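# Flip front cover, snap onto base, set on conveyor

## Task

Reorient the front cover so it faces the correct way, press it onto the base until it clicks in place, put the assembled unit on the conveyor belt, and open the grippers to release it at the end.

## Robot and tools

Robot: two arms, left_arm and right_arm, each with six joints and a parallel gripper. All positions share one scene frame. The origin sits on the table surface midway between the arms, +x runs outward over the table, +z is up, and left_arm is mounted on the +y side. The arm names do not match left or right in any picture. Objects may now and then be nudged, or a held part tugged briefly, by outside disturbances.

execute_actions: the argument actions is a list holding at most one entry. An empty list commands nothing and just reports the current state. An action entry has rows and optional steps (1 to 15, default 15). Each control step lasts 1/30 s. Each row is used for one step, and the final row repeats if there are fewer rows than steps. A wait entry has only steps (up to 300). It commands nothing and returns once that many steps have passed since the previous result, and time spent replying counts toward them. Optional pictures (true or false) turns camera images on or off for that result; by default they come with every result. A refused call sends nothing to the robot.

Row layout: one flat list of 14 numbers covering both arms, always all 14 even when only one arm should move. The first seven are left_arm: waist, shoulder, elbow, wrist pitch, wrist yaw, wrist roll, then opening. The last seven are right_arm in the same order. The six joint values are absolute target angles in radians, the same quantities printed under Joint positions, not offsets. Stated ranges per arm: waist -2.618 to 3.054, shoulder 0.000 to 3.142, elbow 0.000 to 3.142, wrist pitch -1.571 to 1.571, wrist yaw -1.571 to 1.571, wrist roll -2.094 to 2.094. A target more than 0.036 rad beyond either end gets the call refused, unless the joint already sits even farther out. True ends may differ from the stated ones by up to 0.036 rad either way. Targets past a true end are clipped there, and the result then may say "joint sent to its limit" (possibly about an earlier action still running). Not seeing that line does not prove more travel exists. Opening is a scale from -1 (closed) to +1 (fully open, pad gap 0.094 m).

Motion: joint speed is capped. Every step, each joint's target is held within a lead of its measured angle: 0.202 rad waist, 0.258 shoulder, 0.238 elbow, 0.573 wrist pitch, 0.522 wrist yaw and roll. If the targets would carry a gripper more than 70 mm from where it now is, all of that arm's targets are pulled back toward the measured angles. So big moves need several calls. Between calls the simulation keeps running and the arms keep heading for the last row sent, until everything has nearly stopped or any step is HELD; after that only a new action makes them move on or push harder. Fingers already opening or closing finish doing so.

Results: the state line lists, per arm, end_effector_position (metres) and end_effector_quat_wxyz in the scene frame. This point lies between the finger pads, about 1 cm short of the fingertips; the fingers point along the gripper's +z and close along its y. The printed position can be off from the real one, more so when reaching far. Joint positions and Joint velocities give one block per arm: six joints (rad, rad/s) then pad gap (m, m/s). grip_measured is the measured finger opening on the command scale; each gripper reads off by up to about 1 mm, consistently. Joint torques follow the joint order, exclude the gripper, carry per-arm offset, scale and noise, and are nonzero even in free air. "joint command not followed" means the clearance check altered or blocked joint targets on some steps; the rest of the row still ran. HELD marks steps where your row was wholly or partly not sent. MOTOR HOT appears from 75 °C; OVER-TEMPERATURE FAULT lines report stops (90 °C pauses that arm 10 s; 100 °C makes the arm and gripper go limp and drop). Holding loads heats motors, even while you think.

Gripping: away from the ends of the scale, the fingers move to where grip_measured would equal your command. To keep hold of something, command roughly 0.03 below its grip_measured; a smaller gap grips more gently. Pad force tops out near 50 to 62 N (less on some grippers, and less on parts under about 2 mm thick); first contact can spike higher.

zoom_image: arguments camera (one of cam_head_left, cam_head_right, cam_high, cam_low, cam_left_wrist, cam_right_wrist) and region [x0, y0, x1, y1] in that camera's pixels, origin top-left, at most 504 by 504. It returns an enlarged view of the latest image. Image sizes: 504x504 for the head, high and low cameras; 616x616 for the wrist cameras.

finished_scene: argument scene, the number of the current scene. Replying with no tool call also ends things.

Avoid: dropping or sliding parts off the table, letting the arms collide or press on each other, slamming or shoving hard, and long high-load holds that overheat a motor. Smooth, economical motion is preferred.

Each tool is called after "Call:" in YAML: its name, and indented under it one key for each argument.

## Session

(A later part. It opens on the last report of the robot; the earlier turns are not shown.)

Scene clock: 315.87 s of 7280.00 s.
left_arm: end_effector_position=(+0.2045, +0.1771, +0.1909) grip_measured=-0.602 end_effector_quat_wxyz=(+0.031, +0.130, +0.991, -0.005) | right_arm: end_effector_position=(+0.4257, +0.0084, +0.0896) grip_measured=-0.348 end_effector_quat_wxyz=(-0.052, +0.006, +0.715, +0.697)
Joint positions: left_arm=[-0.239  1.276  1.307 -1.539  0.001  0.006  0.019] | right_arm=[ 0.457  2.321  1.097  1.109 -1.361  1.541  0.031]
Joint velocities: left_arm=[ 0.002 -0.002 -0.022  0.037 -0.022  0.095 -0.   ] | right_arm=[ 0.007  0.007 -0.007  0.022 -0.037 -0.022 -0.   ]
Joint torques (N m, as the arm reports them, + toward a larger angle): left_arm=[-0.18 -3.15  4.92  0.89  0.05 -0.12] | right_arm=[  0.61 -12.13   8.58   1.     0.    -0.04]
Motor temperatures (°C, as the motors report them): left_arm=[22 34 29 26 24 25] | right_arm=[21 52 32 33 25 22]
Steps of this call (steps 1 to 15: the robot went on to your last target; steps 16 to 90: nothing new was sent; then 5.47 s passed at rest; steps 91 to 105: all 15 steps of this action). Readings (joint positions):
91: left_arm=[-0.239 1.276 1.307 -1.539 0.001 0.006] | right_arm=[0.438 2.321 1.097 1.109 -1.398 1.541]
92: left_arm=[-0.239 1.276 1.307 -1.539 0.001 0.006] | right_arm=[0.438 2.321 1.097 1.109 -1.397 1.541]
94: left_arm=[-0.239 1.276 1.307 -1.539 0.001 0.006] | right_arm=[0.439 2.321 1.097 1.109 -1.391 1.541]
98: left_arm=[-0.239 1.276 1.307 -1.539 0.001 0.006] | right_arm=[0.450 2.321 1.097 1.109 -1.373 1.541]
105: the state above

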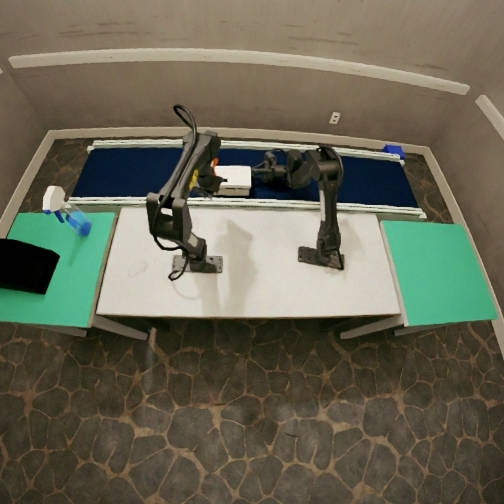

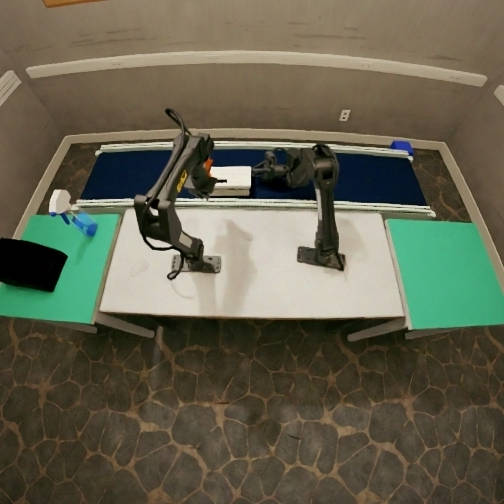

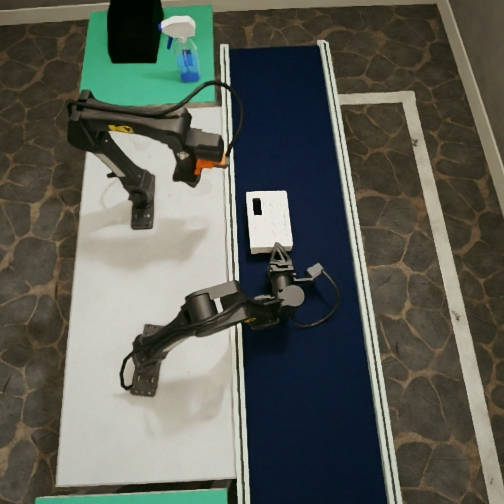

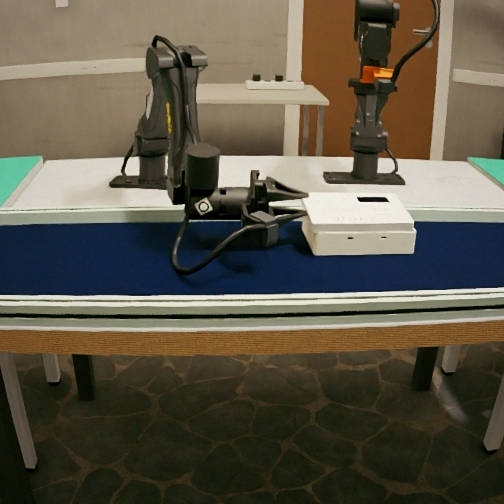

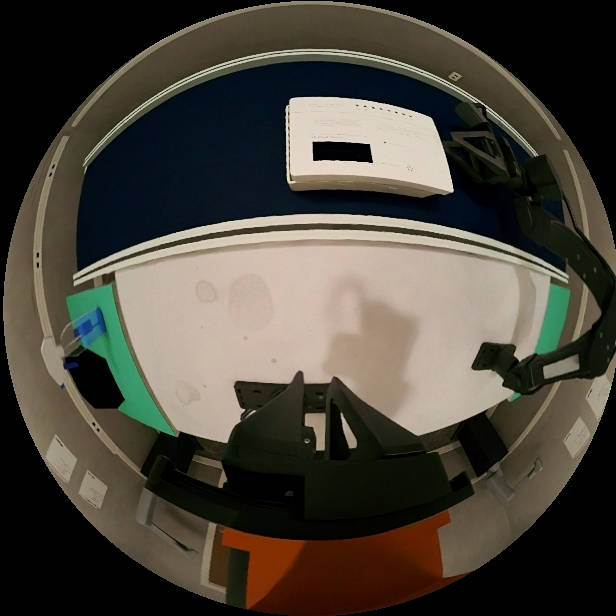

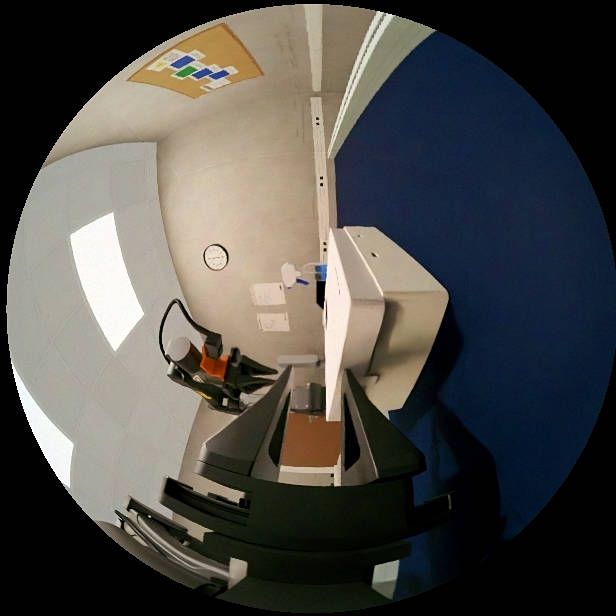

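Call:
execute_actions:
  actions:
    - {"rows":[[-0.242,1.27,1.3,-1.52,0.01,0,-0.6,0.45,2.325,1.124,1.1,-1.34,1.535,-0.35],[-0.242,1.27,1.3,-1.52,0.01,0,-0.6,0.44,2.325,1.124,1.1,-1.33,1.535,-0.35],[-0.242,1.27,1.3,-1.52,0.01,0,-0.6,0.435,2.33,1.124,1.12,-1.32,1.535,-0.35],[-0.242,1.27,1.3,-1.52,0.01,0,-0.6,0.435,2.34,1.124,1.14,-1.31,1.535,-0.35],[-0.242,1.27,1.3,-1.52,0.01,0,-0.6,0.435,2.35,1.124,1.16,-1.3,1.535,-0.35],[-0.242,1.27,1.3,-1.52,0.01,0,-0.6,0.435,2.36,1.124,1.18,-1.29,1.535,-0.35],[-0.242,1.27,1.3,-1.52,0.01,0,-0.6,0.435,2.37,1.124,1.2,-1.29,1.535,-0.35],[-0.242,1.27,1.3,-1.52,0.01,0,-0.6,0.435,2.38,1.124,1.22,-1.29,1.535,-0.35]]}

Call:
zoom_image:
  camera: "cam_low"
  region: [240,130,440,270]

Scene clock: 329.97 s of 7280.00 s.
left_arm: end_effector_position=(+0.2045, +0.1771, +0.1909) grip_measured=-0.602 end_effector_quat_wxyz=(+0.031, +0.130, +0.991, -0.005) | right_arm: end_effector_position=(+0.4392, +0.0027, +0.0723) grip_measured=-0.348 end_effector_quat_wxyz=(-0.020, +0.026, +0.716, +0.698)
Joint positions: left_arm=[-0.239  1.276  1.307 -1.539  0.001  0.006  0.019] | right_arm=[ 0.442  2.377  1.097  1.182 -1.301  1.541  0.031]
Joint velocities: left_arm=[-0.007 -0.002  0.002  0.022 -0.066  0.007  0.   ] | right_arm=[-0.002 -0.007 -0.012  0.154 -0.022 -0.095  0.   ]
Joint torques (N m, as the arm reports them, + toward a larger angle): left_arm=[-0.18 -3.16  4.91  0.9   0.05 -0.12] | right_arm=[ -0.55 -12.37   8.34   1.27   0.02  -0.04]
Motor temperatures (°C, as the motors report them): left_arm=[22 34 29 26 24 25] | right_arm=[21 53 32 33 25 22]
Steps of this call (steps 1 to 15: the robot went on to your last target; steps 16 to 90: nothing new was sent; then 10.60 s passed at rest; steps 91 to 105: all 15 steps of this action). Readings (joint positions):
91: left_arm=[-0.239 1.276 1.307 -1.539 0.001 0.006] | right_arm=[0.457 2.321 1.097 1.109 -1.356 1.541]
92: left_arm=[-0.239 1.276 1.307 -1.539 0.001 0.006] | right_arm=[0.456 2.321 1.097 1.109 -1.353 1.541]
94: left_arm=[-0.239 1.276 1.307 -1.539 0.001 0.006] | right_arm=[0.453 2.322 1.097 1.111 -1.344 1.541]
98: left_arm=[-0.239 1.276 1.307 -1.539 0.001 0.006] | right_arm=[0.444 2.345 1.097 1.152 -1.317 1.541]
105: the state above

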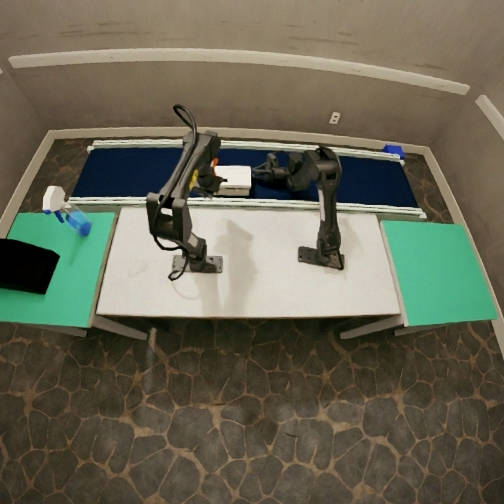

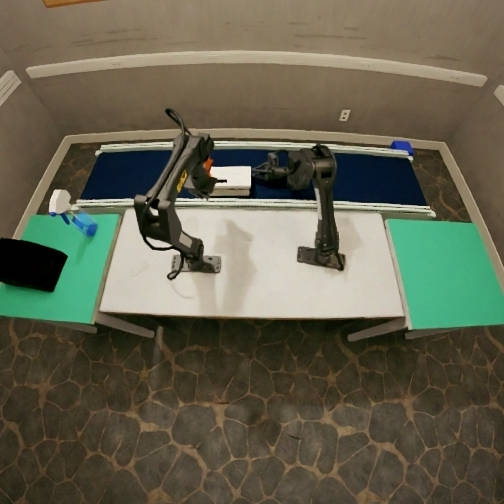

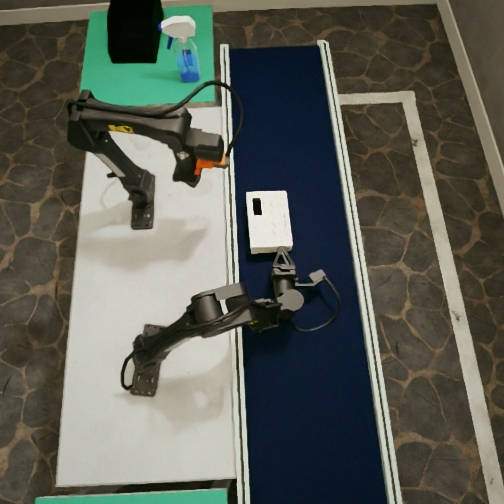

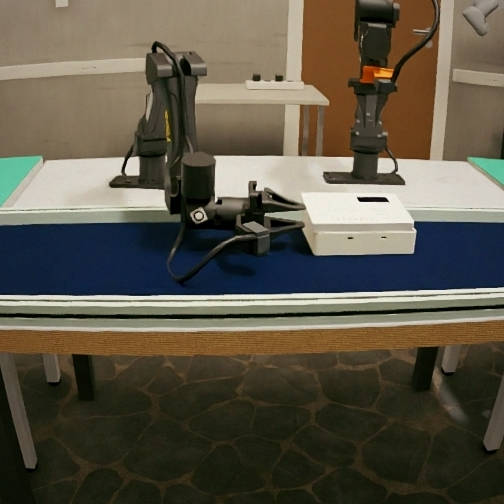

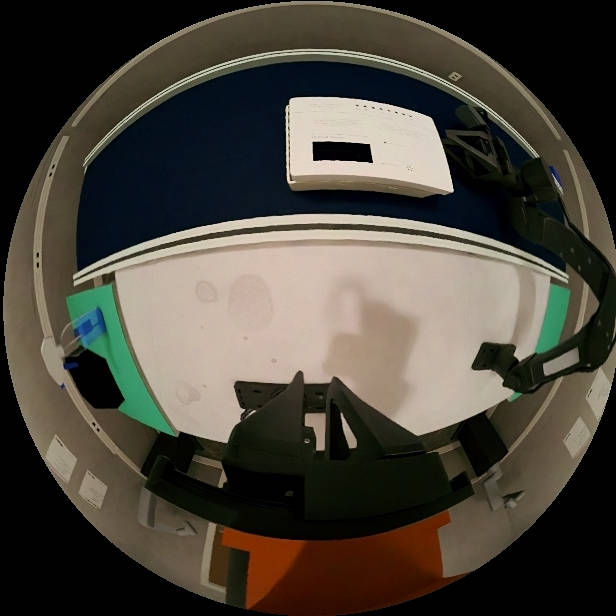

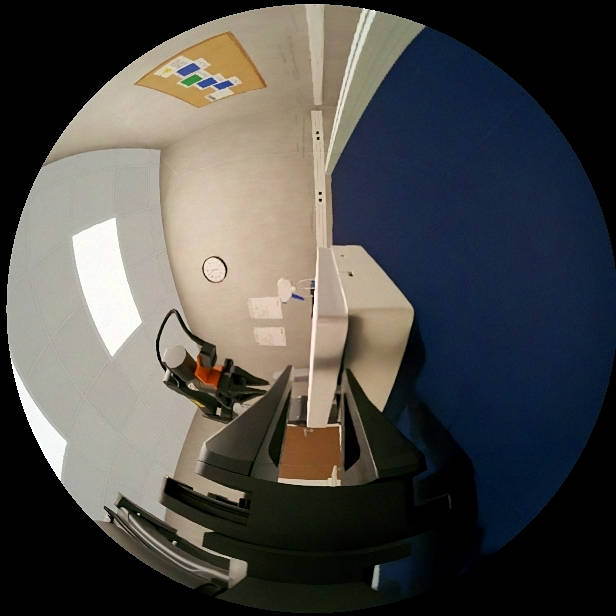

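Region (240, 130, 440, 270) of cam_low's 504x504 image, scaled by 2.520, with more detail than that image has; it fills the top 353 rows of this view, and the rest is white.

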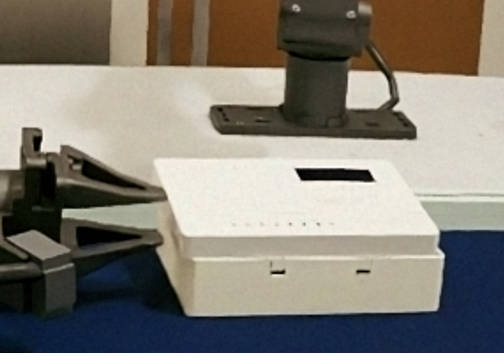

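Call:
execute_actions:
  actions:
    - {"rows":[[-0.242,1.27,1.3,-1.52,0.01,0,-0.6,0.445,2.385,1.124,1.22,-1.29,1.535,-0.3],[-0.242,1.27,1.3,-1.52,0.01,0,-0.6,0.45,2.39,1.124,1.22,-1.285,1.535,-0.24],[-0.242,1.27,1.3,-1.52,0.01,0,-0.6,0.454,2.39,1.124,1.22,-1.278,1.535,-0.22],[-0.242,1.27,1.3,-1.52,0.01,0,-0.6,0.458,2.39,1.124,1.22,-1.271,1.535,-0.22],[-0.242,1.27,1.3,-1.52,0.01,0,-0.6,0.462,2.39,1.124,1.22,-1.264,1.535,-0.22],[-0.242,1.27,1.3,-1.52,0.01,0,-0.6,0.466,2.39,1.124,1.22,-1.257,1.535,-0.22],[-0.242,1.27,1.3,-1.52,0.01,0,-0.6,0.47,2.39,1.124,1.22,-1.25,1.535,-0.22],[-0.242,1.27,1.3,-1.52,0.01,0,-0.6,0.474,2.39,1.124,1.22,-1.243,1.535,-0.22],[-0.242,1.27,1.3,-1.52,0.01,0,-0.6,0.478,2.39,1.124,1.22,-1.236,1.535,-0.22],[-0.242,1.27,1.3,-1.52,0.01,0,-0.6,0.481,2.39,1.124,1.22,-1.23,1.535,-0.22]]}

Call:
zoom_image:
  camera: "cam_low"
  region: [240,130,440,270]

Scene clock: 341.17 s of 7280.00 s.
left_arm: end_effector_position=(+0.2045, +0.1771, +0.1909) grip_measured=-0.602 end_effector_quat_wxyz=(+0.031, +0.130, +0.991, -0.005) | right_arm: end_effector_position=(+0.4397, +0.0153, +0.0736) grip_measured=-0.221 end_effector_quat_wxyz=(-0.006, +0.028, +0.716, +0.698)
Joint positions: left_arm=[-0.239  1.276  1.307 -1.539  0.001  0.006  0.019] | right_arm=[ 0.474  2.377  1.097  1.199 -1.247  1.541  0.037]
Joint velocities: left_arm=[ 0.012  0.007 -0.007  0.007 -0.066 -0.022 -0.002] | right_arm=[ 0.007  0.007 -0.017  0.037  0.095 -0.022 -0.001]
Joint torques (N m, as the arm reports them, + toward a larger angle): left_arm=[-0.18 -3.14  4.91  0.9   0.04 -0.12] | right_arm=[  0.49 -11.54   8.32   1.33   0.01  -0.04]
Motor temperatures (°C, as the motors report them): left_arm=[22 34 29 26 24 25] | right_arm=[21 53 32 33 25 22]
Steps of this call (steps 1 to 30: the robot went on to your last target; steps 31 to 90: nothing new was sent; then 7.70 s passed at rest; steps 91 to 105: all 15 steps of this action). Readings (joint positions):
91: left_arm=[-0.239 1.276 1.307 -1.539 0.001 0.006] | right_arm=[0.442 2.377 1.097 1.199 -1.298 1.541]
92: left_arm=[-0.239 1.276 1.307 -1.539 0.001 0.006] | right_arm=[0.442 2.377 1.097 1.199 -1.297 1.541]
94: left_arm=[-0.239 1.276 1.307 -1.539 0.001 0.006] | right_arm=[0.443 2.377 1.097 1.199 -1.293 1.541]
98: left_arm=[-0.239 1.276 1.307 -1.539 0.001 0.006] | right_arm=[0.453 2.377 1.097 1.199 -1.273 1.541]
105: the state above

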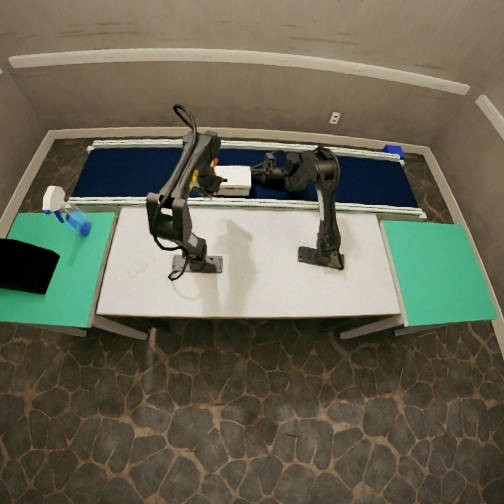

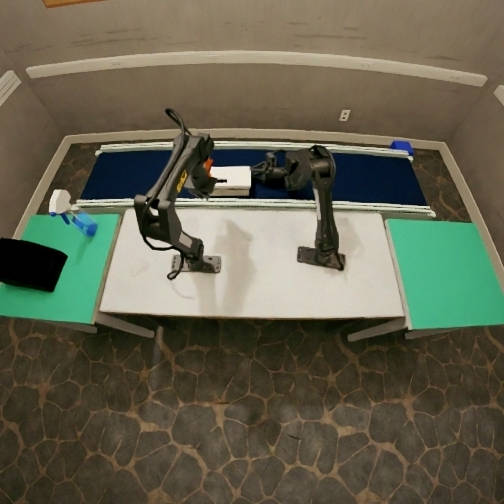

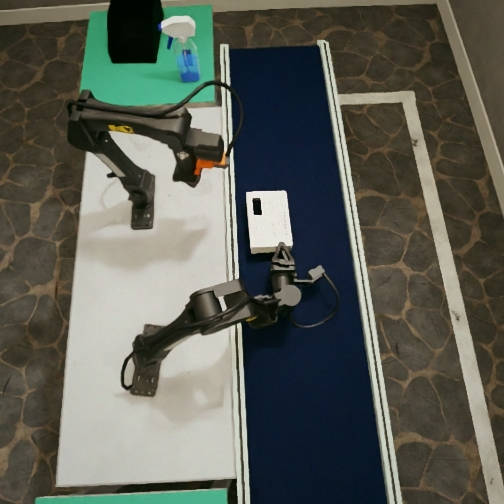

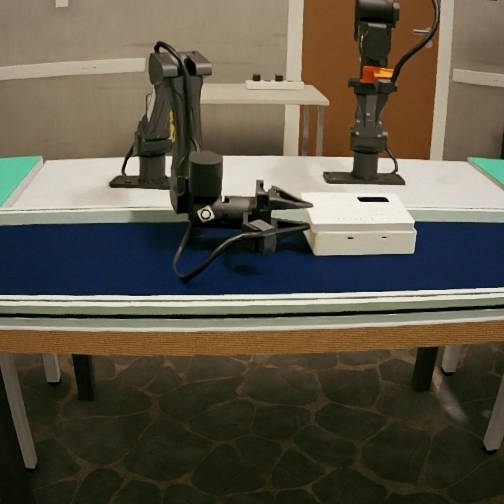

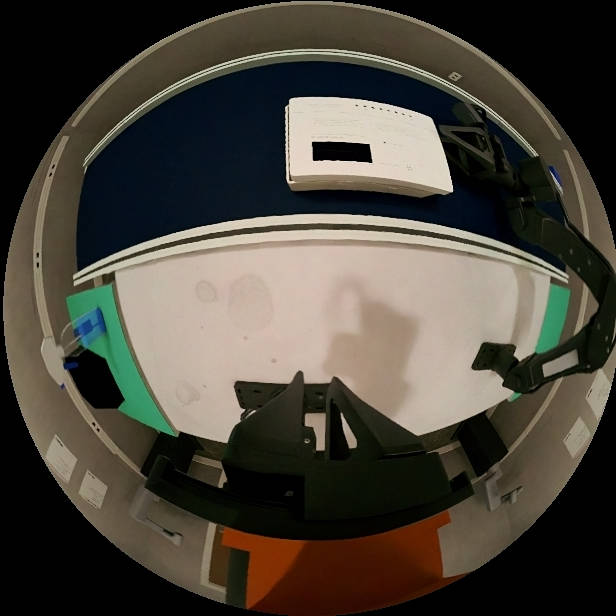

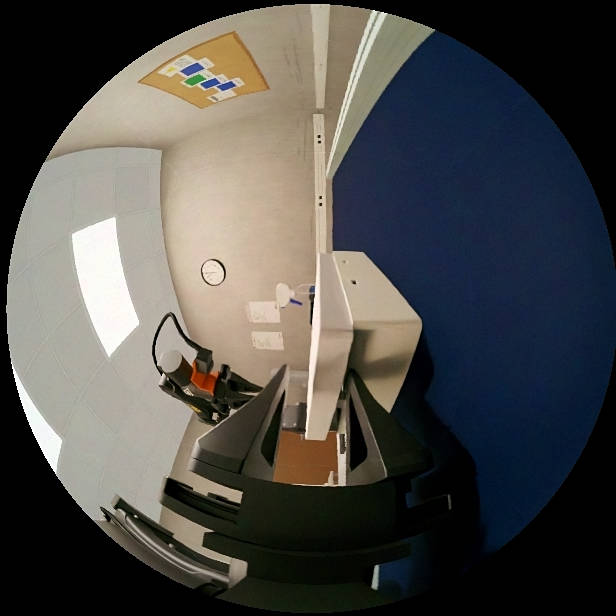

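Region (240, 130, 440, 270) of cam_low's 504x504 image, scaled by 2.520, with more detail than that image has; it fills the top 353 rows of this view, and the rest is white.

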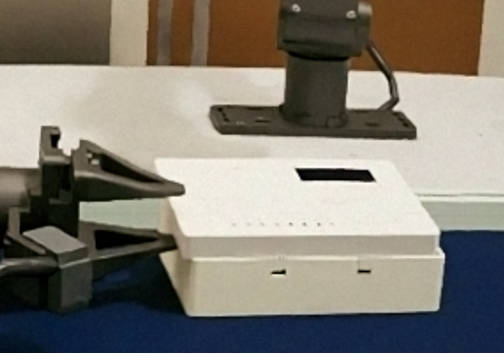

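Touching the base. Close slowly partway while rising slightly.

Call:
execute_actions:
  actions:
    - {"rows":[[-0.242,1.27,1.3,-1.52,0.01,0,-0.6,0.481,2.38,1.124,1.22,-1.23,1.535,-0.25],[-0.242,1.27,1.3,-1.52,0.01,0,-0.6,0.481,2.375,1.124,1.22,-1.23,1.535,-0.28],[-0.242,1.27,1.3,-1.52,0.01,0,-0.6,0.481,2.37,1.124,1.22,-1.23,1.535,-0.31],[-0.242,1.27,1.3,-1.52,0.01,0,-0.6,0.481,2.367,1.124,1.22,-1.23,1.535,-0.34],[-0.242,1.27,1.3,-1.52,0.01,0,-0.6,0.481,2.364,1.124,1.22,-1.23,1.535,-0.37],[-0.242,1.27,1.3,-1.52,0.01,0,-0.6,0.481,2.361,1.124,1.22,-1.23,1.535,-0.4],[-0.242,1.27,1.3,-1.52,0.01,0,-0.6,0.481,2.358,1.124,1.22,-1.23,1.535,-0.43],[-0.242,1.27,1.3,-1.52,0.01,0,-0.6,0.481,2.355,1.124,1.22,-1.23,1.535,-0.46],[-0.242,1.27,1.3,-1.52,0.01,0,-0.6,0.481,2.352,1.124,1.22,-1.23,1.535,-0.49],[-0.242,1.27,1.3,-1.52,0.01,0,-0.6,0.481,2.349,1.124,1.22,-1.23,1.535,-0.52],[-0.242,1.27,1.3,-1.52,0.01,0,-0.6,0.481,2.346,1.124,1.22,-1.23,1.535,-0.55],[-0.242,1.27,1.3,-1.52,0.01,0,-0.6,0.481,2.343,1.124,1.22,-1.23,1.535,-0.58],[-0.242,1.27,1.3,-1.52,0.01,0,-0.6,0.481,2.34,1.124,1.22,-1.23,1.535,-0.61],[-0.242,1.27,1.3,-1.52,0.01,0,-0.6,0.481,2.34,1.124,1.22,-1.23,1.535,-0.64],[-0.242,1.27,1.3,-1.52,0.01,0,-0.6,0.481,2.34,1.124,1.22,-1.23,1.535,-0.675]]}
  pictures: false

Call:
execute_actions:
  actions: []

Call:
zoom_image:
  camera: "cam_low"
  region: [240,130,440,270]

Scene clock: 354.47 s of 7280.00 s.
left_arm: end_effector_position=(+0.2045, +0.1771, +0.1909) grip_measured=-0.602 end_effector_quat_wxyz=(+0.031, +0.130, +0.991, -0.005) | right_arm: end_effector_position=(+0.4417, +0.0153, +0.0770) grip_measured=-0.646 end_effector_quat_wxyz=(+0.000, +0.029, +0.715, +0.699)
Joint positions: left_arm=[-0.239  1.276  1.307 -1.539  0.001  0.006  0.019] | right_arm=[ 0.474  2.369  1.097  1.199 -1.238  1.542  0.017]
Joint velocities: left_arm=[-0.002 -0.002  0.012  0.007 -0.007 -0.007  0.   ] | right_arm=[ 0.002 -0.081 -0.012 -0.007  0.007  0.022 -0.02 ]
Joint torques (N m, as the arm reports them, + toward a larger angle): left_arm=[-0.19 -3.15  4.91  0.9   0.04 -0.12] | right_arm=[  0.59 -14.93   8.33   1.34   0.01  -0.05]
Motor temperatures (°C, as the motors report them): left_arm=[22 34 29 26 24 25] | right_arm=[21 53 32 34 25 22]
Steps of this call (steps 1 to 15: the robot went on to your last target; steps 16 to 90: nothing new was sent; then 9.80 s passed at rest; steps 91 to 105: all 15 steps of this action). Readings (joint positions):
91: left_arm=[-0.239 1.276 1.307 -1.539 0.001 0.006] | right_arm=[0.474 2.377 1.097 1.199 -1.238 1.541]
92: left_arm=[-0.239 1.276 1.307 -1.539 0.001 0.006] | right_arm=[0.474 2.377 1.097 1.199 -1.238 1.541]
94: left_arm=[-0.239 1.276 1.307 -1.539 0.001 0.006] | right_arm=[0.474 2.377 1.097 1.199 -1.238 1.541]
98: left_arm=[-0.239 1.276 1.307 -1.539 0.001 0.006] | right_arm=[0.474 2.377 1.097 1.199 -1.238 1.541]
105: the state above

Scene clock: 354.47 s of 7280.00 s.
left_arm: end_effector_position=(+0.2045, +0.1771, +0.1909) grip_measured=-0.602 end_effector_quat_wxyz=(+0.031, +0.130, +0.991, -0.005) | right_arm: end_effector_position=(+0.4417, +0.0153, +0.0770) grip_measured=-0.646 end_effector_quat_wxyz=(+0.000, +0.029, +0.715, +0.699)
Joint positions: left_arm=[-0.239  1.276  1.307 -1.539  0.001  0.006  0.019] | right_arm=[ 0.474  2.369  1.097  1.199 -1.238  1.542  0.017]
Joint velocities: left_arm=[-0.002 -0.002  0.012  0.007 -0.007 -0.007  0.   ] | right_arm=[ 0.002 -0.081 -0.012 -0.007  0.007  0.022 -0.02 ]
Joint torques (N m, as the arm reports them, + toward a larger angle): left_arm=[-0.19 -3.15  4.91  0.9   0.04 -0.12] | right_arm=[  0.59 -14.93   8.33   1.34   0.01  -0.05]
Motor temperatures (°C, as the motors report them): left_arm=[22 34 29 26 24 25] | right_arm=[21 53 32 34 25 22]

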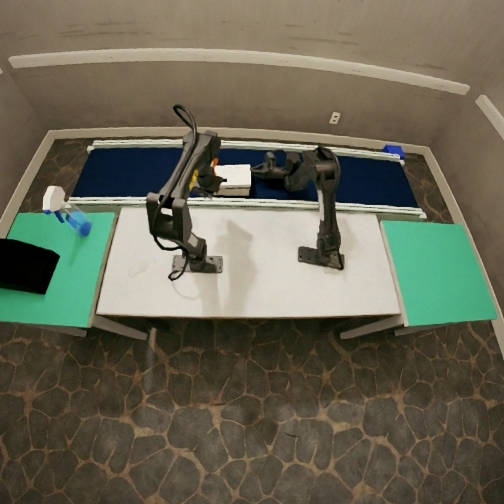

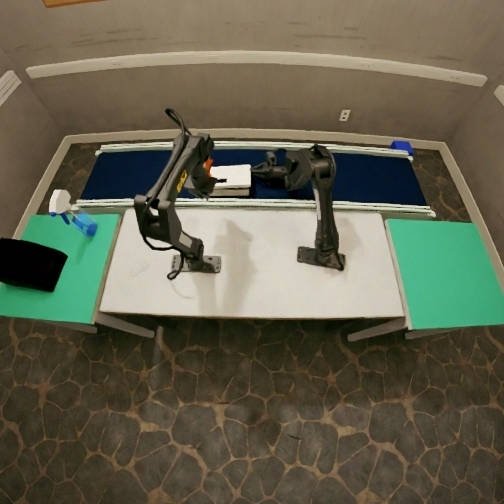

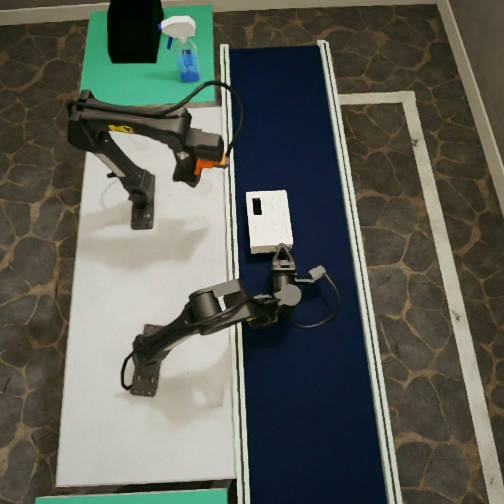

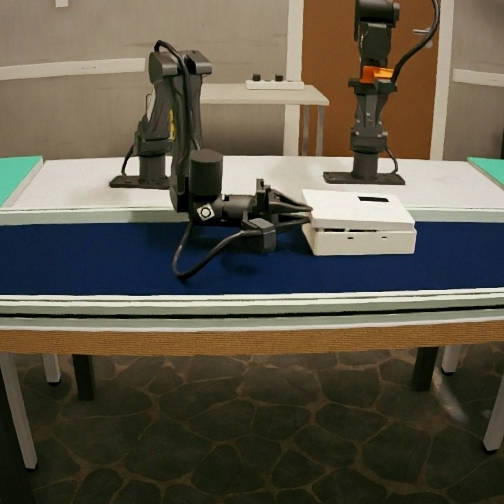

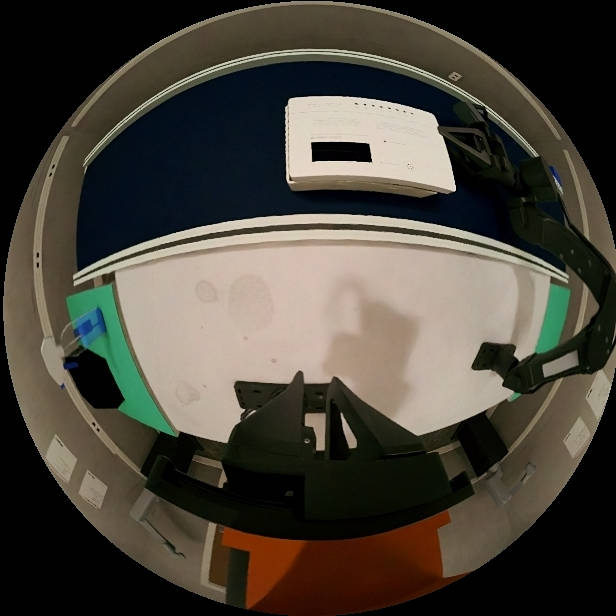

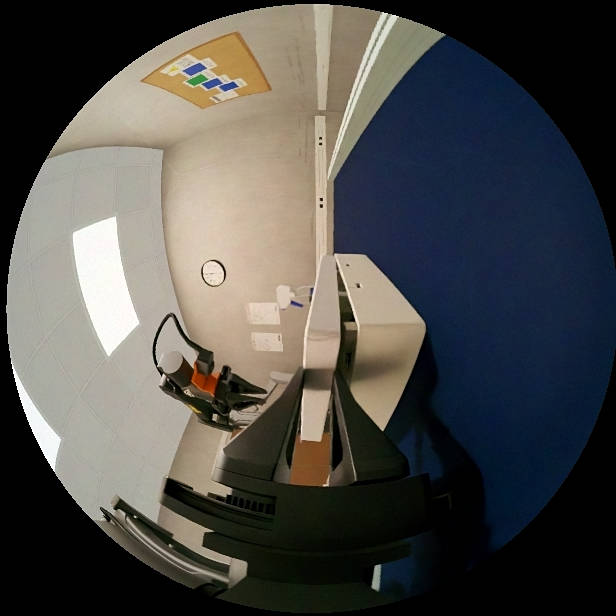

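Region (240, 130, 440, 270) of cam_low's 504x504 image, scaled by 2.520, with more detail than that image has; it fills the top 353 rows of this view, and the rest is white.

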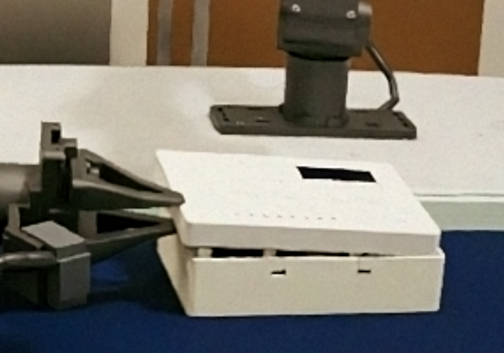

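Works. Lift more, then shift +y 5 mm, +x 2 mm.

Call:
execute_actions:
  actions:
    - {"rows":[[-0.242,1.27,1.3,-1.52,0.01,0,-0.6,0.481,2.336,1.124,1.22,-1.23,1.535,-0.685],[-0.242,1.27,1.3,-1.52,0.01,0,-0.6,0.481,2.332,1.124,1.22,-1.23,1.535,-0.685],[-0.242,1.27,1.3,-1.52,0.01,0,-0.6,0.481,2.328,1.124,1.22,-1.23,1.535,-0.685],[-0.242,1.27,1.3,-1.52,0.01,0,-0.6,0.481,2.325,1.124,1.22,-1.23,1.535,-0.685],[-0.242,1.27,1.3,-1.52,0.01,0,-0.6,0.481,2.325,1.124,1.22,-1.23,1.535,-0.685],[-0.242,1.27,1.3,-1.52,0.01,0,-0.6,0.481,2.325,1.124,1.22,-1.23,1.535,-0.685],[-0.242,1.27,1.3,-1.52,0.01,0,-0.6,0.481,2.325,1.124,1.22,-1.23,1.535,-0.685],[-0.242,1.27,1.3,-1.52,0.01,0,-0.6,0.484,2.325,1.124,1.22,-1.223,1.535,-0.685],[-0.242,1.27,1.3,-1.52,0.01,0,-0.6,0.487,2.325,1.124,1.22,-1.216,1.535,-0.685],[-0.242,1.27,1.3,-1.52,0.01,0,-0.6,0.49,2.325,1.124,1.22,-1.209,1.535,-0.685],[-0.242,1.27,1.3,-1.52,0.01,0,-0.6,0.493,2.325,1.124,1.22,-1.202,1.535,-0.685],[-0.242,1.27,1.3,-1.52,0.01,0,-0.6,0.495,2.325,1.124,1.22,-1.198,1.535,-0.685]]}
  pictures: false

Call:
execute_actions:
  actions:
    - {"steps":15}

Call:
zoom_image:
  camera: "cam_low"
  region: [240,130,440,270]

Call:
zoom_image:
  camera: "cam_right_wrist"
  region: [270,230,450,450]

Scene clock: 365.50 s of 7280.00 s.
left_arm: end_effector_position=(+0.2045, +0.1771, +0.1909) grip_measured=-0.602 end_effector_quat_wxyz=(+0.031, +0.130, +0.991, -0.005) | right_arm: end_effector_position=(+0.4438, +0.0193, +0.0853) grip_measured=-0.650 end_effector_quat_wxyz=(+0.012, +0.027, +0.713, +0.700)
Joint positions: left_arm=[-0.239  1.276  1.307 -1.539  0.001  0.006  0.019] | right_arm=[ 0.484  2.35   1.097  1.199 -1.213  1.542  0.016]
Joint velocities: left_arm=[ 0.007  0.002 -0.007  0.081 -0.037 -0.007  0.   ] | right_arm=[ 0.051 -0.012 -0.007 -0.022  0.007 -0.007 -0.   ]
Joint torques (N m, as the arm reports them, + toward a larger angle): left_arm=[-0.18 -3.16  4.93  0.89  0.04 -0.12] | right_arm=[  0.62 -15.01   8.45   1.33   0.04  -0.04]
Motor temperatures (°C, as the motors report them): left_arm=[22 34 29 26 24 25] | right_arm=[21 56 32 34 25 22]
Steps of this call (steps 1 to 15: the robot went on to your last target; steps 16 to 90: nothing new was sent; then 7.53 s passed at rest; steps 91 to 105: all 15 steps of this action). Readings (joint positions):
91: left_arm=[-0.239 1.276 1.307 -1.539 0.001 0.006] | right_arm=[0.474 2.364 1.097 1.199 -1.236 1.542]
92: left_arm=[-0.239 1.276 1.307 -1.539 0.001 0.006] | right_arm=[0.474 2.364 1.097 1.199 -1.236 1.542]
94: left_arm=[-0.239 1.276 1.307 -1.539 0.001 0.006] | right_arm=[0.474 2.362 1.097 1.199 -1.236 1.542]
98: left_arm=[-0.239 1.276 1.307 -1.539 0.001 0.006] | right_arm=[0.474 2.352 1.097 1.199 -1.235 1.542]
105: the state above

Scene clock: 366.00 s of 7280.00 s.
left_arm: end_effector_position=(+0.2045, +0.1771, +0.1909) grip_measured=-0.602 end_effector_quat_wxyz=(+0.031, +0.130, +0.991, -0.005) | right_arm: end_effector_position=(+0.4443, +0.0204, +0.0852) grip_measured=-0.650 end_effector_quat_wxyz=(+0.014, +0.029, +0.713, +0.700)
Joint positions: left_arm=[-0.239  1.276  1.307 -1.539  0.001  0.006  0.019] | right_arm=[ 0.487  2.35   1.097  1.199 -1.205  1.542  0.016]
Joint velocities: left_arm=[-0.002 -0.017 -0.002  0.007 -0.066 -0.051 -0.002] | right_arm=[-0.007 -0.007 -0.012 -0.066 -0.022 -0.022 -0.002]
Joint torques (N m, as the arm reports them, + toward a larger angle): left_arm=[-0.18 -3.15  4.9   0.89  0.04 -0.12] | right_arm=[  0.58 -15.01   8.52   1.34   0.01  -0.05]
Motor temperatures (°C, as the motors report them): left_arm=[22 34 29 26 24 25] | right_arm=[21 56 32 34 25 22]
Steps of this call (steps 1 to 15: the robot went on to your last target). Readings (joint positions):
1: left_arm=[-0.239 1.276 1.307 -1.539 0.001 0.006] | right_arm=[0.486 2.350 1.097 1.199 -1.211 1.542]
2: left_arm=[-0.239 1.276 1.307 -1.539 0.001 0.006] | right_arm=[0.487 2.350 1.097 1.199 -1.210 1.542]
4: left_arm=[-0.239 1.276 1.307 -1.539 0.001 0.006] | right_arm=[0.487 2.350 1.097 1.199 -1.209 1.542]
8: left_arm=[-0.239 1.276 1.307 -1.539 0.001 0.006] | right_arm=[0.487 2.350 1.097 1.199 -1.206 1.542]
15: the state above
All arms were judged still, so your last target was given up. Only a new action makes them travel on or press farther. Fingers that are still opening or closing keep moving.

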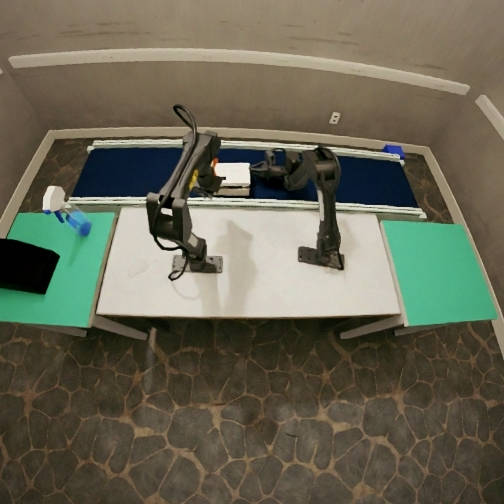

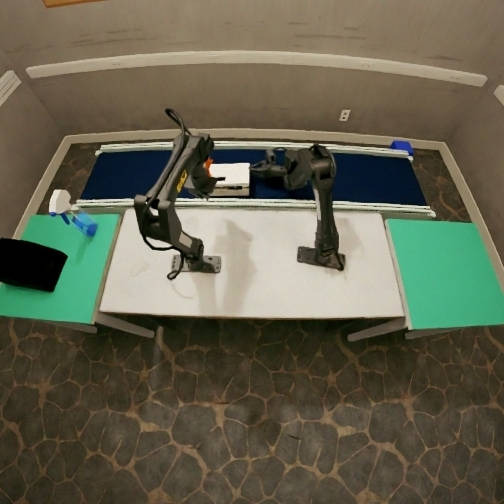

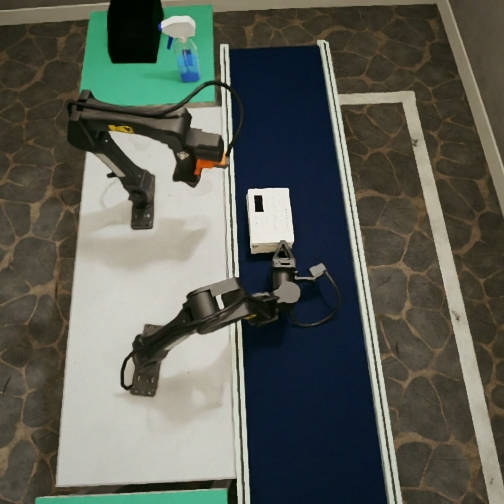

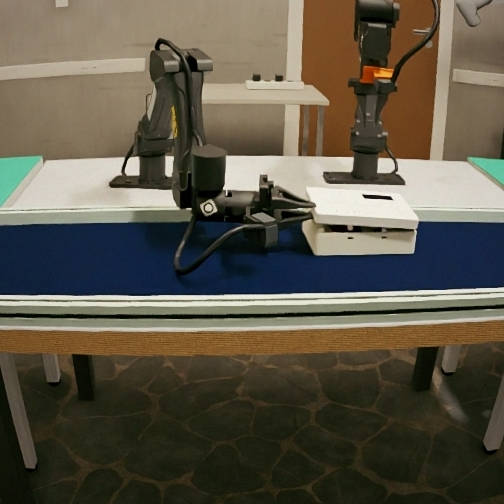

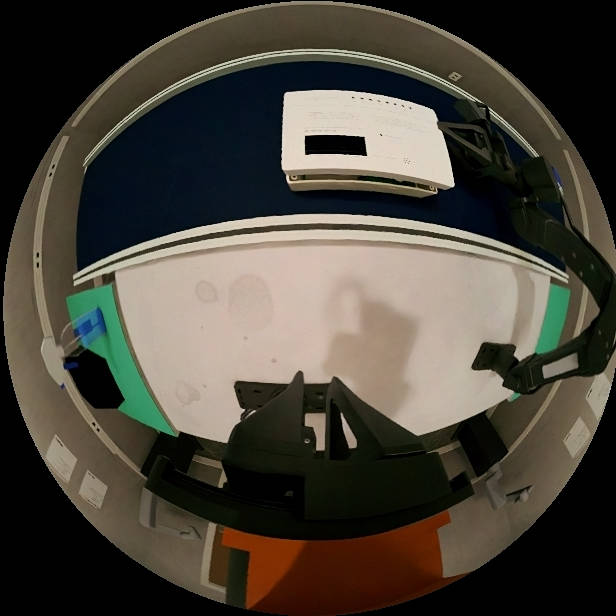

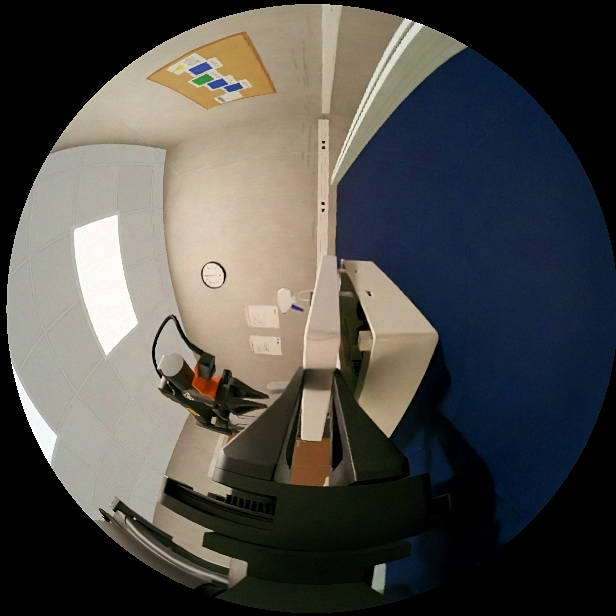

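Region (240, 130, 440, 270) of cam_low's 504x504 image, scaled by 2.520, with more detail than that image has; it fills the top 353 rows of this view, and the rest is white.

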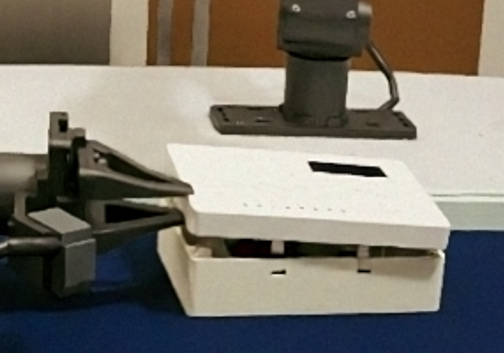

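Region (270, 230, 450, 450) of cam_right_wrist's 616x616 image, scaled by 2.291, with more detail than that image has; it fills the left 412 columns of this view, and the rest is white.

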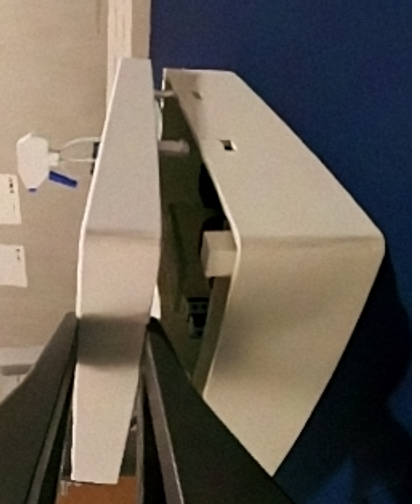

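Call:
execute_actions:
  actions:
    - {"rows":[[-0.242,1.27,1.3,-1.52,0.01,0,-0.6,0.495,2.321,1.124,1.22,-1.205,1.535,-0.685],[-0.242,1.27,1.3,-1.52,0.01,0,-0.6,0.495,2.317,1.124,1.22,-1.21,1.535,-0.685],[-0.242,1.27,1.3,-1.52,0.01,0,-0.6,0.495,2.317,1.124,1.22,-1.21,1.535,-0.685],[-0.242,1.27,1.3,-1.52,0.01,0,-0.6,0.495,2.317,1.124,1.22,-1.21,1.535,-0.685],[-0.242,1.27,1.3,-1.52,0.01,0,-0.6,0.495,2.317,1.124,1.22,-1.216,1.535,-0.685],[-0.242,1.27,1.3,-1.52,0.01,0,-0.6,0.495,2.317,1.124,1.22,-1.222,1.535,-0.685],[-0.242,1.27,1.3,-1.52,0.01,0,-0.6,0.495,2.317,1.124,1.22,-1.228,1.535,-0.685]]}
  pictures: false

Call:
execute_actions:
  actions:
    - {"steps":15}

Call:
zoom_image:
  camera: "cam_low"
  region: [240,130,440,270]

Call:
zoom_image:
  camera: "cam_high"
  region: [220,170,340,290]

Scene clock: 373.23 s of 7280.00 s.
left_arm: end_effector_position=(+0.2045, +0.1771, +0.1909) grip_measured=-0.602 end_effector_quat_wxyz=(+0.031, +0.130, +0.991, -0.005) | right_arm: end_effector_position=(+0.4426, +0.0205, +0.0853) grip_measured=-0.650 end_effector_quat_wxyz=(+0.010, +0.026, +0.713, +0.700)
Joint positions: left_arm=[-0.239  1.276  1.307 -1.539  0.001  0.006  0.019] | right_arm=[ 0.487  2.35   1.097  1.199 -1.214  1.542  0.016]
Joint velocities: left_arm=[ 0.002  0.007 -0.002  0.022 -0.037 -0.007 -0.001] | right_arm=[-0.002  0.007 -0.017  0.007  0.007 -0.081  0.   ]
Joint torques (N m, as the arm reports them, + toward a larger angle): left_arm=[-0.18 -3.16  4.9   0.9   0.05 -0.12] | right_arm=[  0.62 -15.7    8.51   1.34  -0.18  -0.05]
Motor temperatures (°C, as the motors report them): left_arm=[22 34 29 26 24 25] | right_arm=[21 58 32 34 25 22]
Steps of this call (steps 1 to 90: nothing new was sent; then 3.73 s passed at rest; steps 91 to 105: all 15 steps of this action). Readings (joint positions):
91: left_arm=[-0.239 1.276 1.307 -1.539 0.001 0.006] | right_arm=[0.487 2.350 1.097 1.199 -1.204 1.542]
92: left_arm=[-0.239 1.276 1.307 -1.539 0.001 0.006] | right_arm=[0.487 2.350 1.097 1.199 -1.204 1.542]
94: left_arm=[-0.239 1.276 1.307 -1.539 0.001 0.006] | right_arm=[0.487 2.350 1.097 1.199 -1.204 1.542]
98: left_arm=[-0.239 1.276 1.307 -1.539 0.001 0.006] | right_arm=[0.487 2.350 1.097 1.199 -1.208 1.542]
105: the state above

Scene clock: 373.73 s of 7280.00 s.
left_arm: end_effector_position=(+0.2045, +0.1771, +0.1909) grip_measured=-0.602 end_effector_quat_wxyz=(+0.031, +0.130, +0.991, -0.005) | right_arm: end_effector_position=(+0.4424, +0.0205, +0.0853) grip_measured=-0.650 end_effector_quat_wxyz=(+0.010, +0.025, +0.713, +0.700)
Joint positions: left_arm=[-0.239  1.276  1.307 -1.539  0.001  0.006  0.019] | right_arm=[ 0.487  2.35   1.097  1.199 -1.216  1.542  0.016]
Joint velocities: left_arm=[ 0.007  0.002  0.012  0.022  0.022 -0.022 -0.002] | right_arm=[ 0.012 -0.002 -0.002 -0.022 -0.037 -0.066 -0.   ]
Joint torques (N m, as the arm reports them, + toward a larger angle): left_arm=[-0.19 -3.14  4.91  0.9   0.04 -0.12] | right_arm=[  0.61 -15.7    8.5    1.34  -0.15  -0.04]
Motor temperatures (°C, as the motors report them): left_arm=[22 34 29 26 24 25] | right_arm=[21 58 32 34 25 22]
Steps of this call (steps 1 to 15: the robot went on to your last target). Readings (joint positions):
1: left_arm=[-0.239 1.276 1.307 -1.539 0.001 0.006] | right_arm=[0.487 2.350 1.097 1.199 -1.215 1.542]
2: left_arm=[-0.239 1.276 1.307 -1.539 0.001 0.006] | right_arm=[0.487 2.350 1.097 1.199 -1.215 1.542]
4: left_arm=[-0.239 1.276 1.307 -1.539 0.001 0.006] | right_arm=[0.487 2.350 1.097 1.199 -1.216 1.542]
8: left_arm=[-0.239 1.276 1.307 -1.539 0.001 0.006] | right_arm=[0.487 2.350 1.097 1.199 -1.216 1.542]
15: the state above
All arms were judged still, so your last target was given up. Only a new action makes them travel on or press farther. Fingers that are still opening or closing keep moving.

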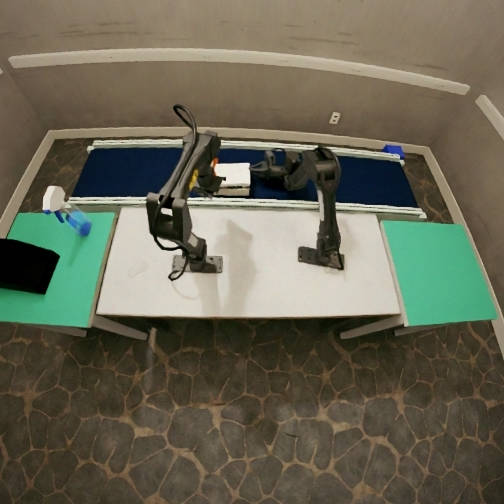

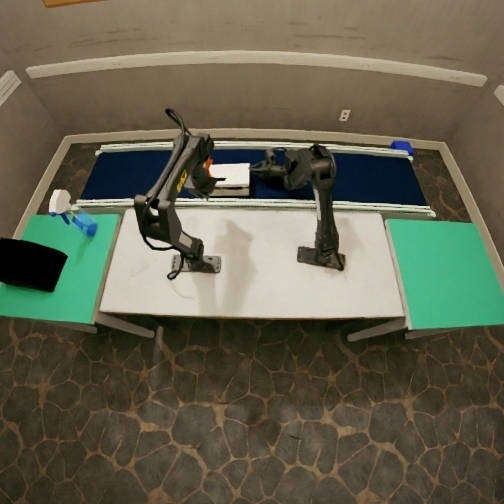

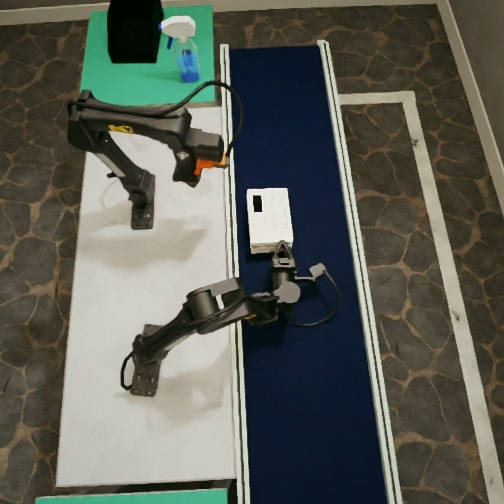

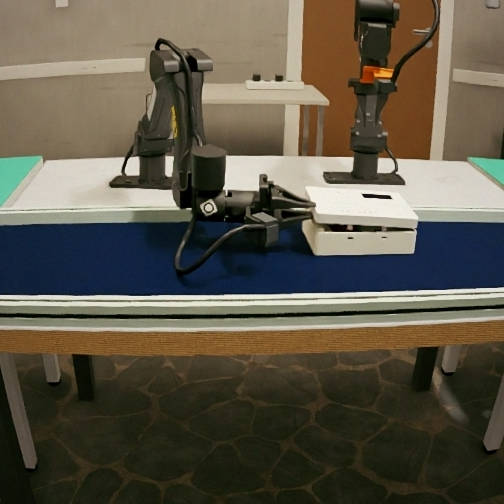

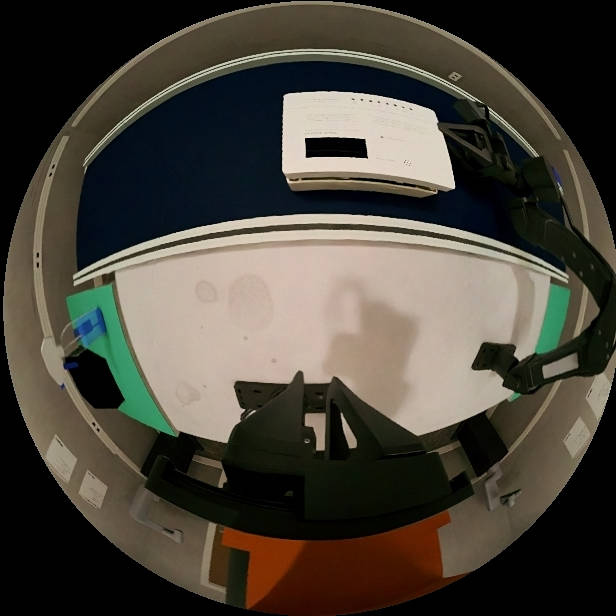

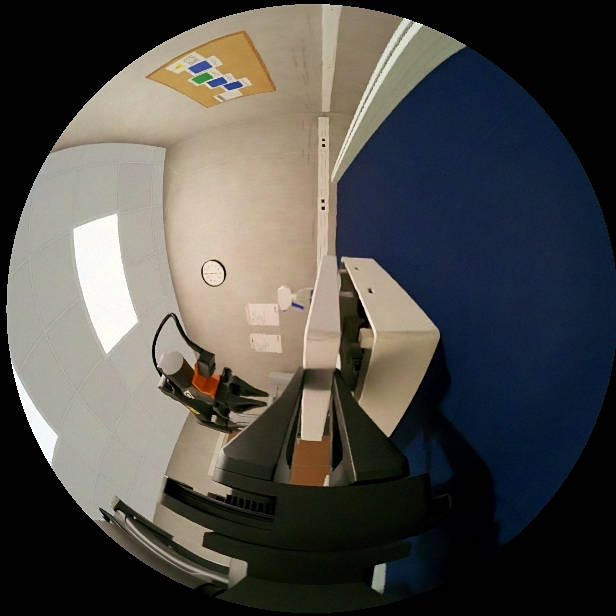

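Region (240, 130, 440, 270) of cam_low's 504x504 image, scaled by 2.520, with more detail than that image has; it fills the top 353 rows of this view, and the rest is white.

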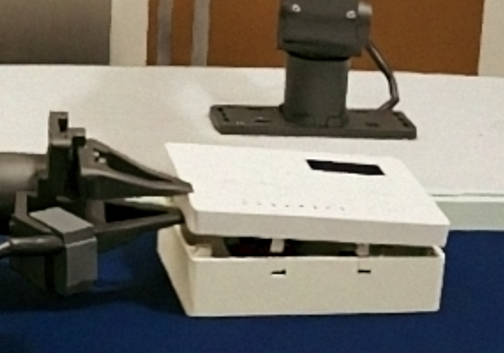

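Region (220, 170, 340, 290) of cam_high's 504x504 image, scaled by 4.200, with more detail than that image has.

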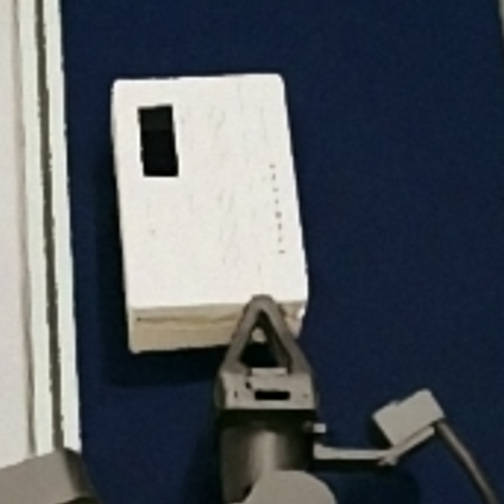

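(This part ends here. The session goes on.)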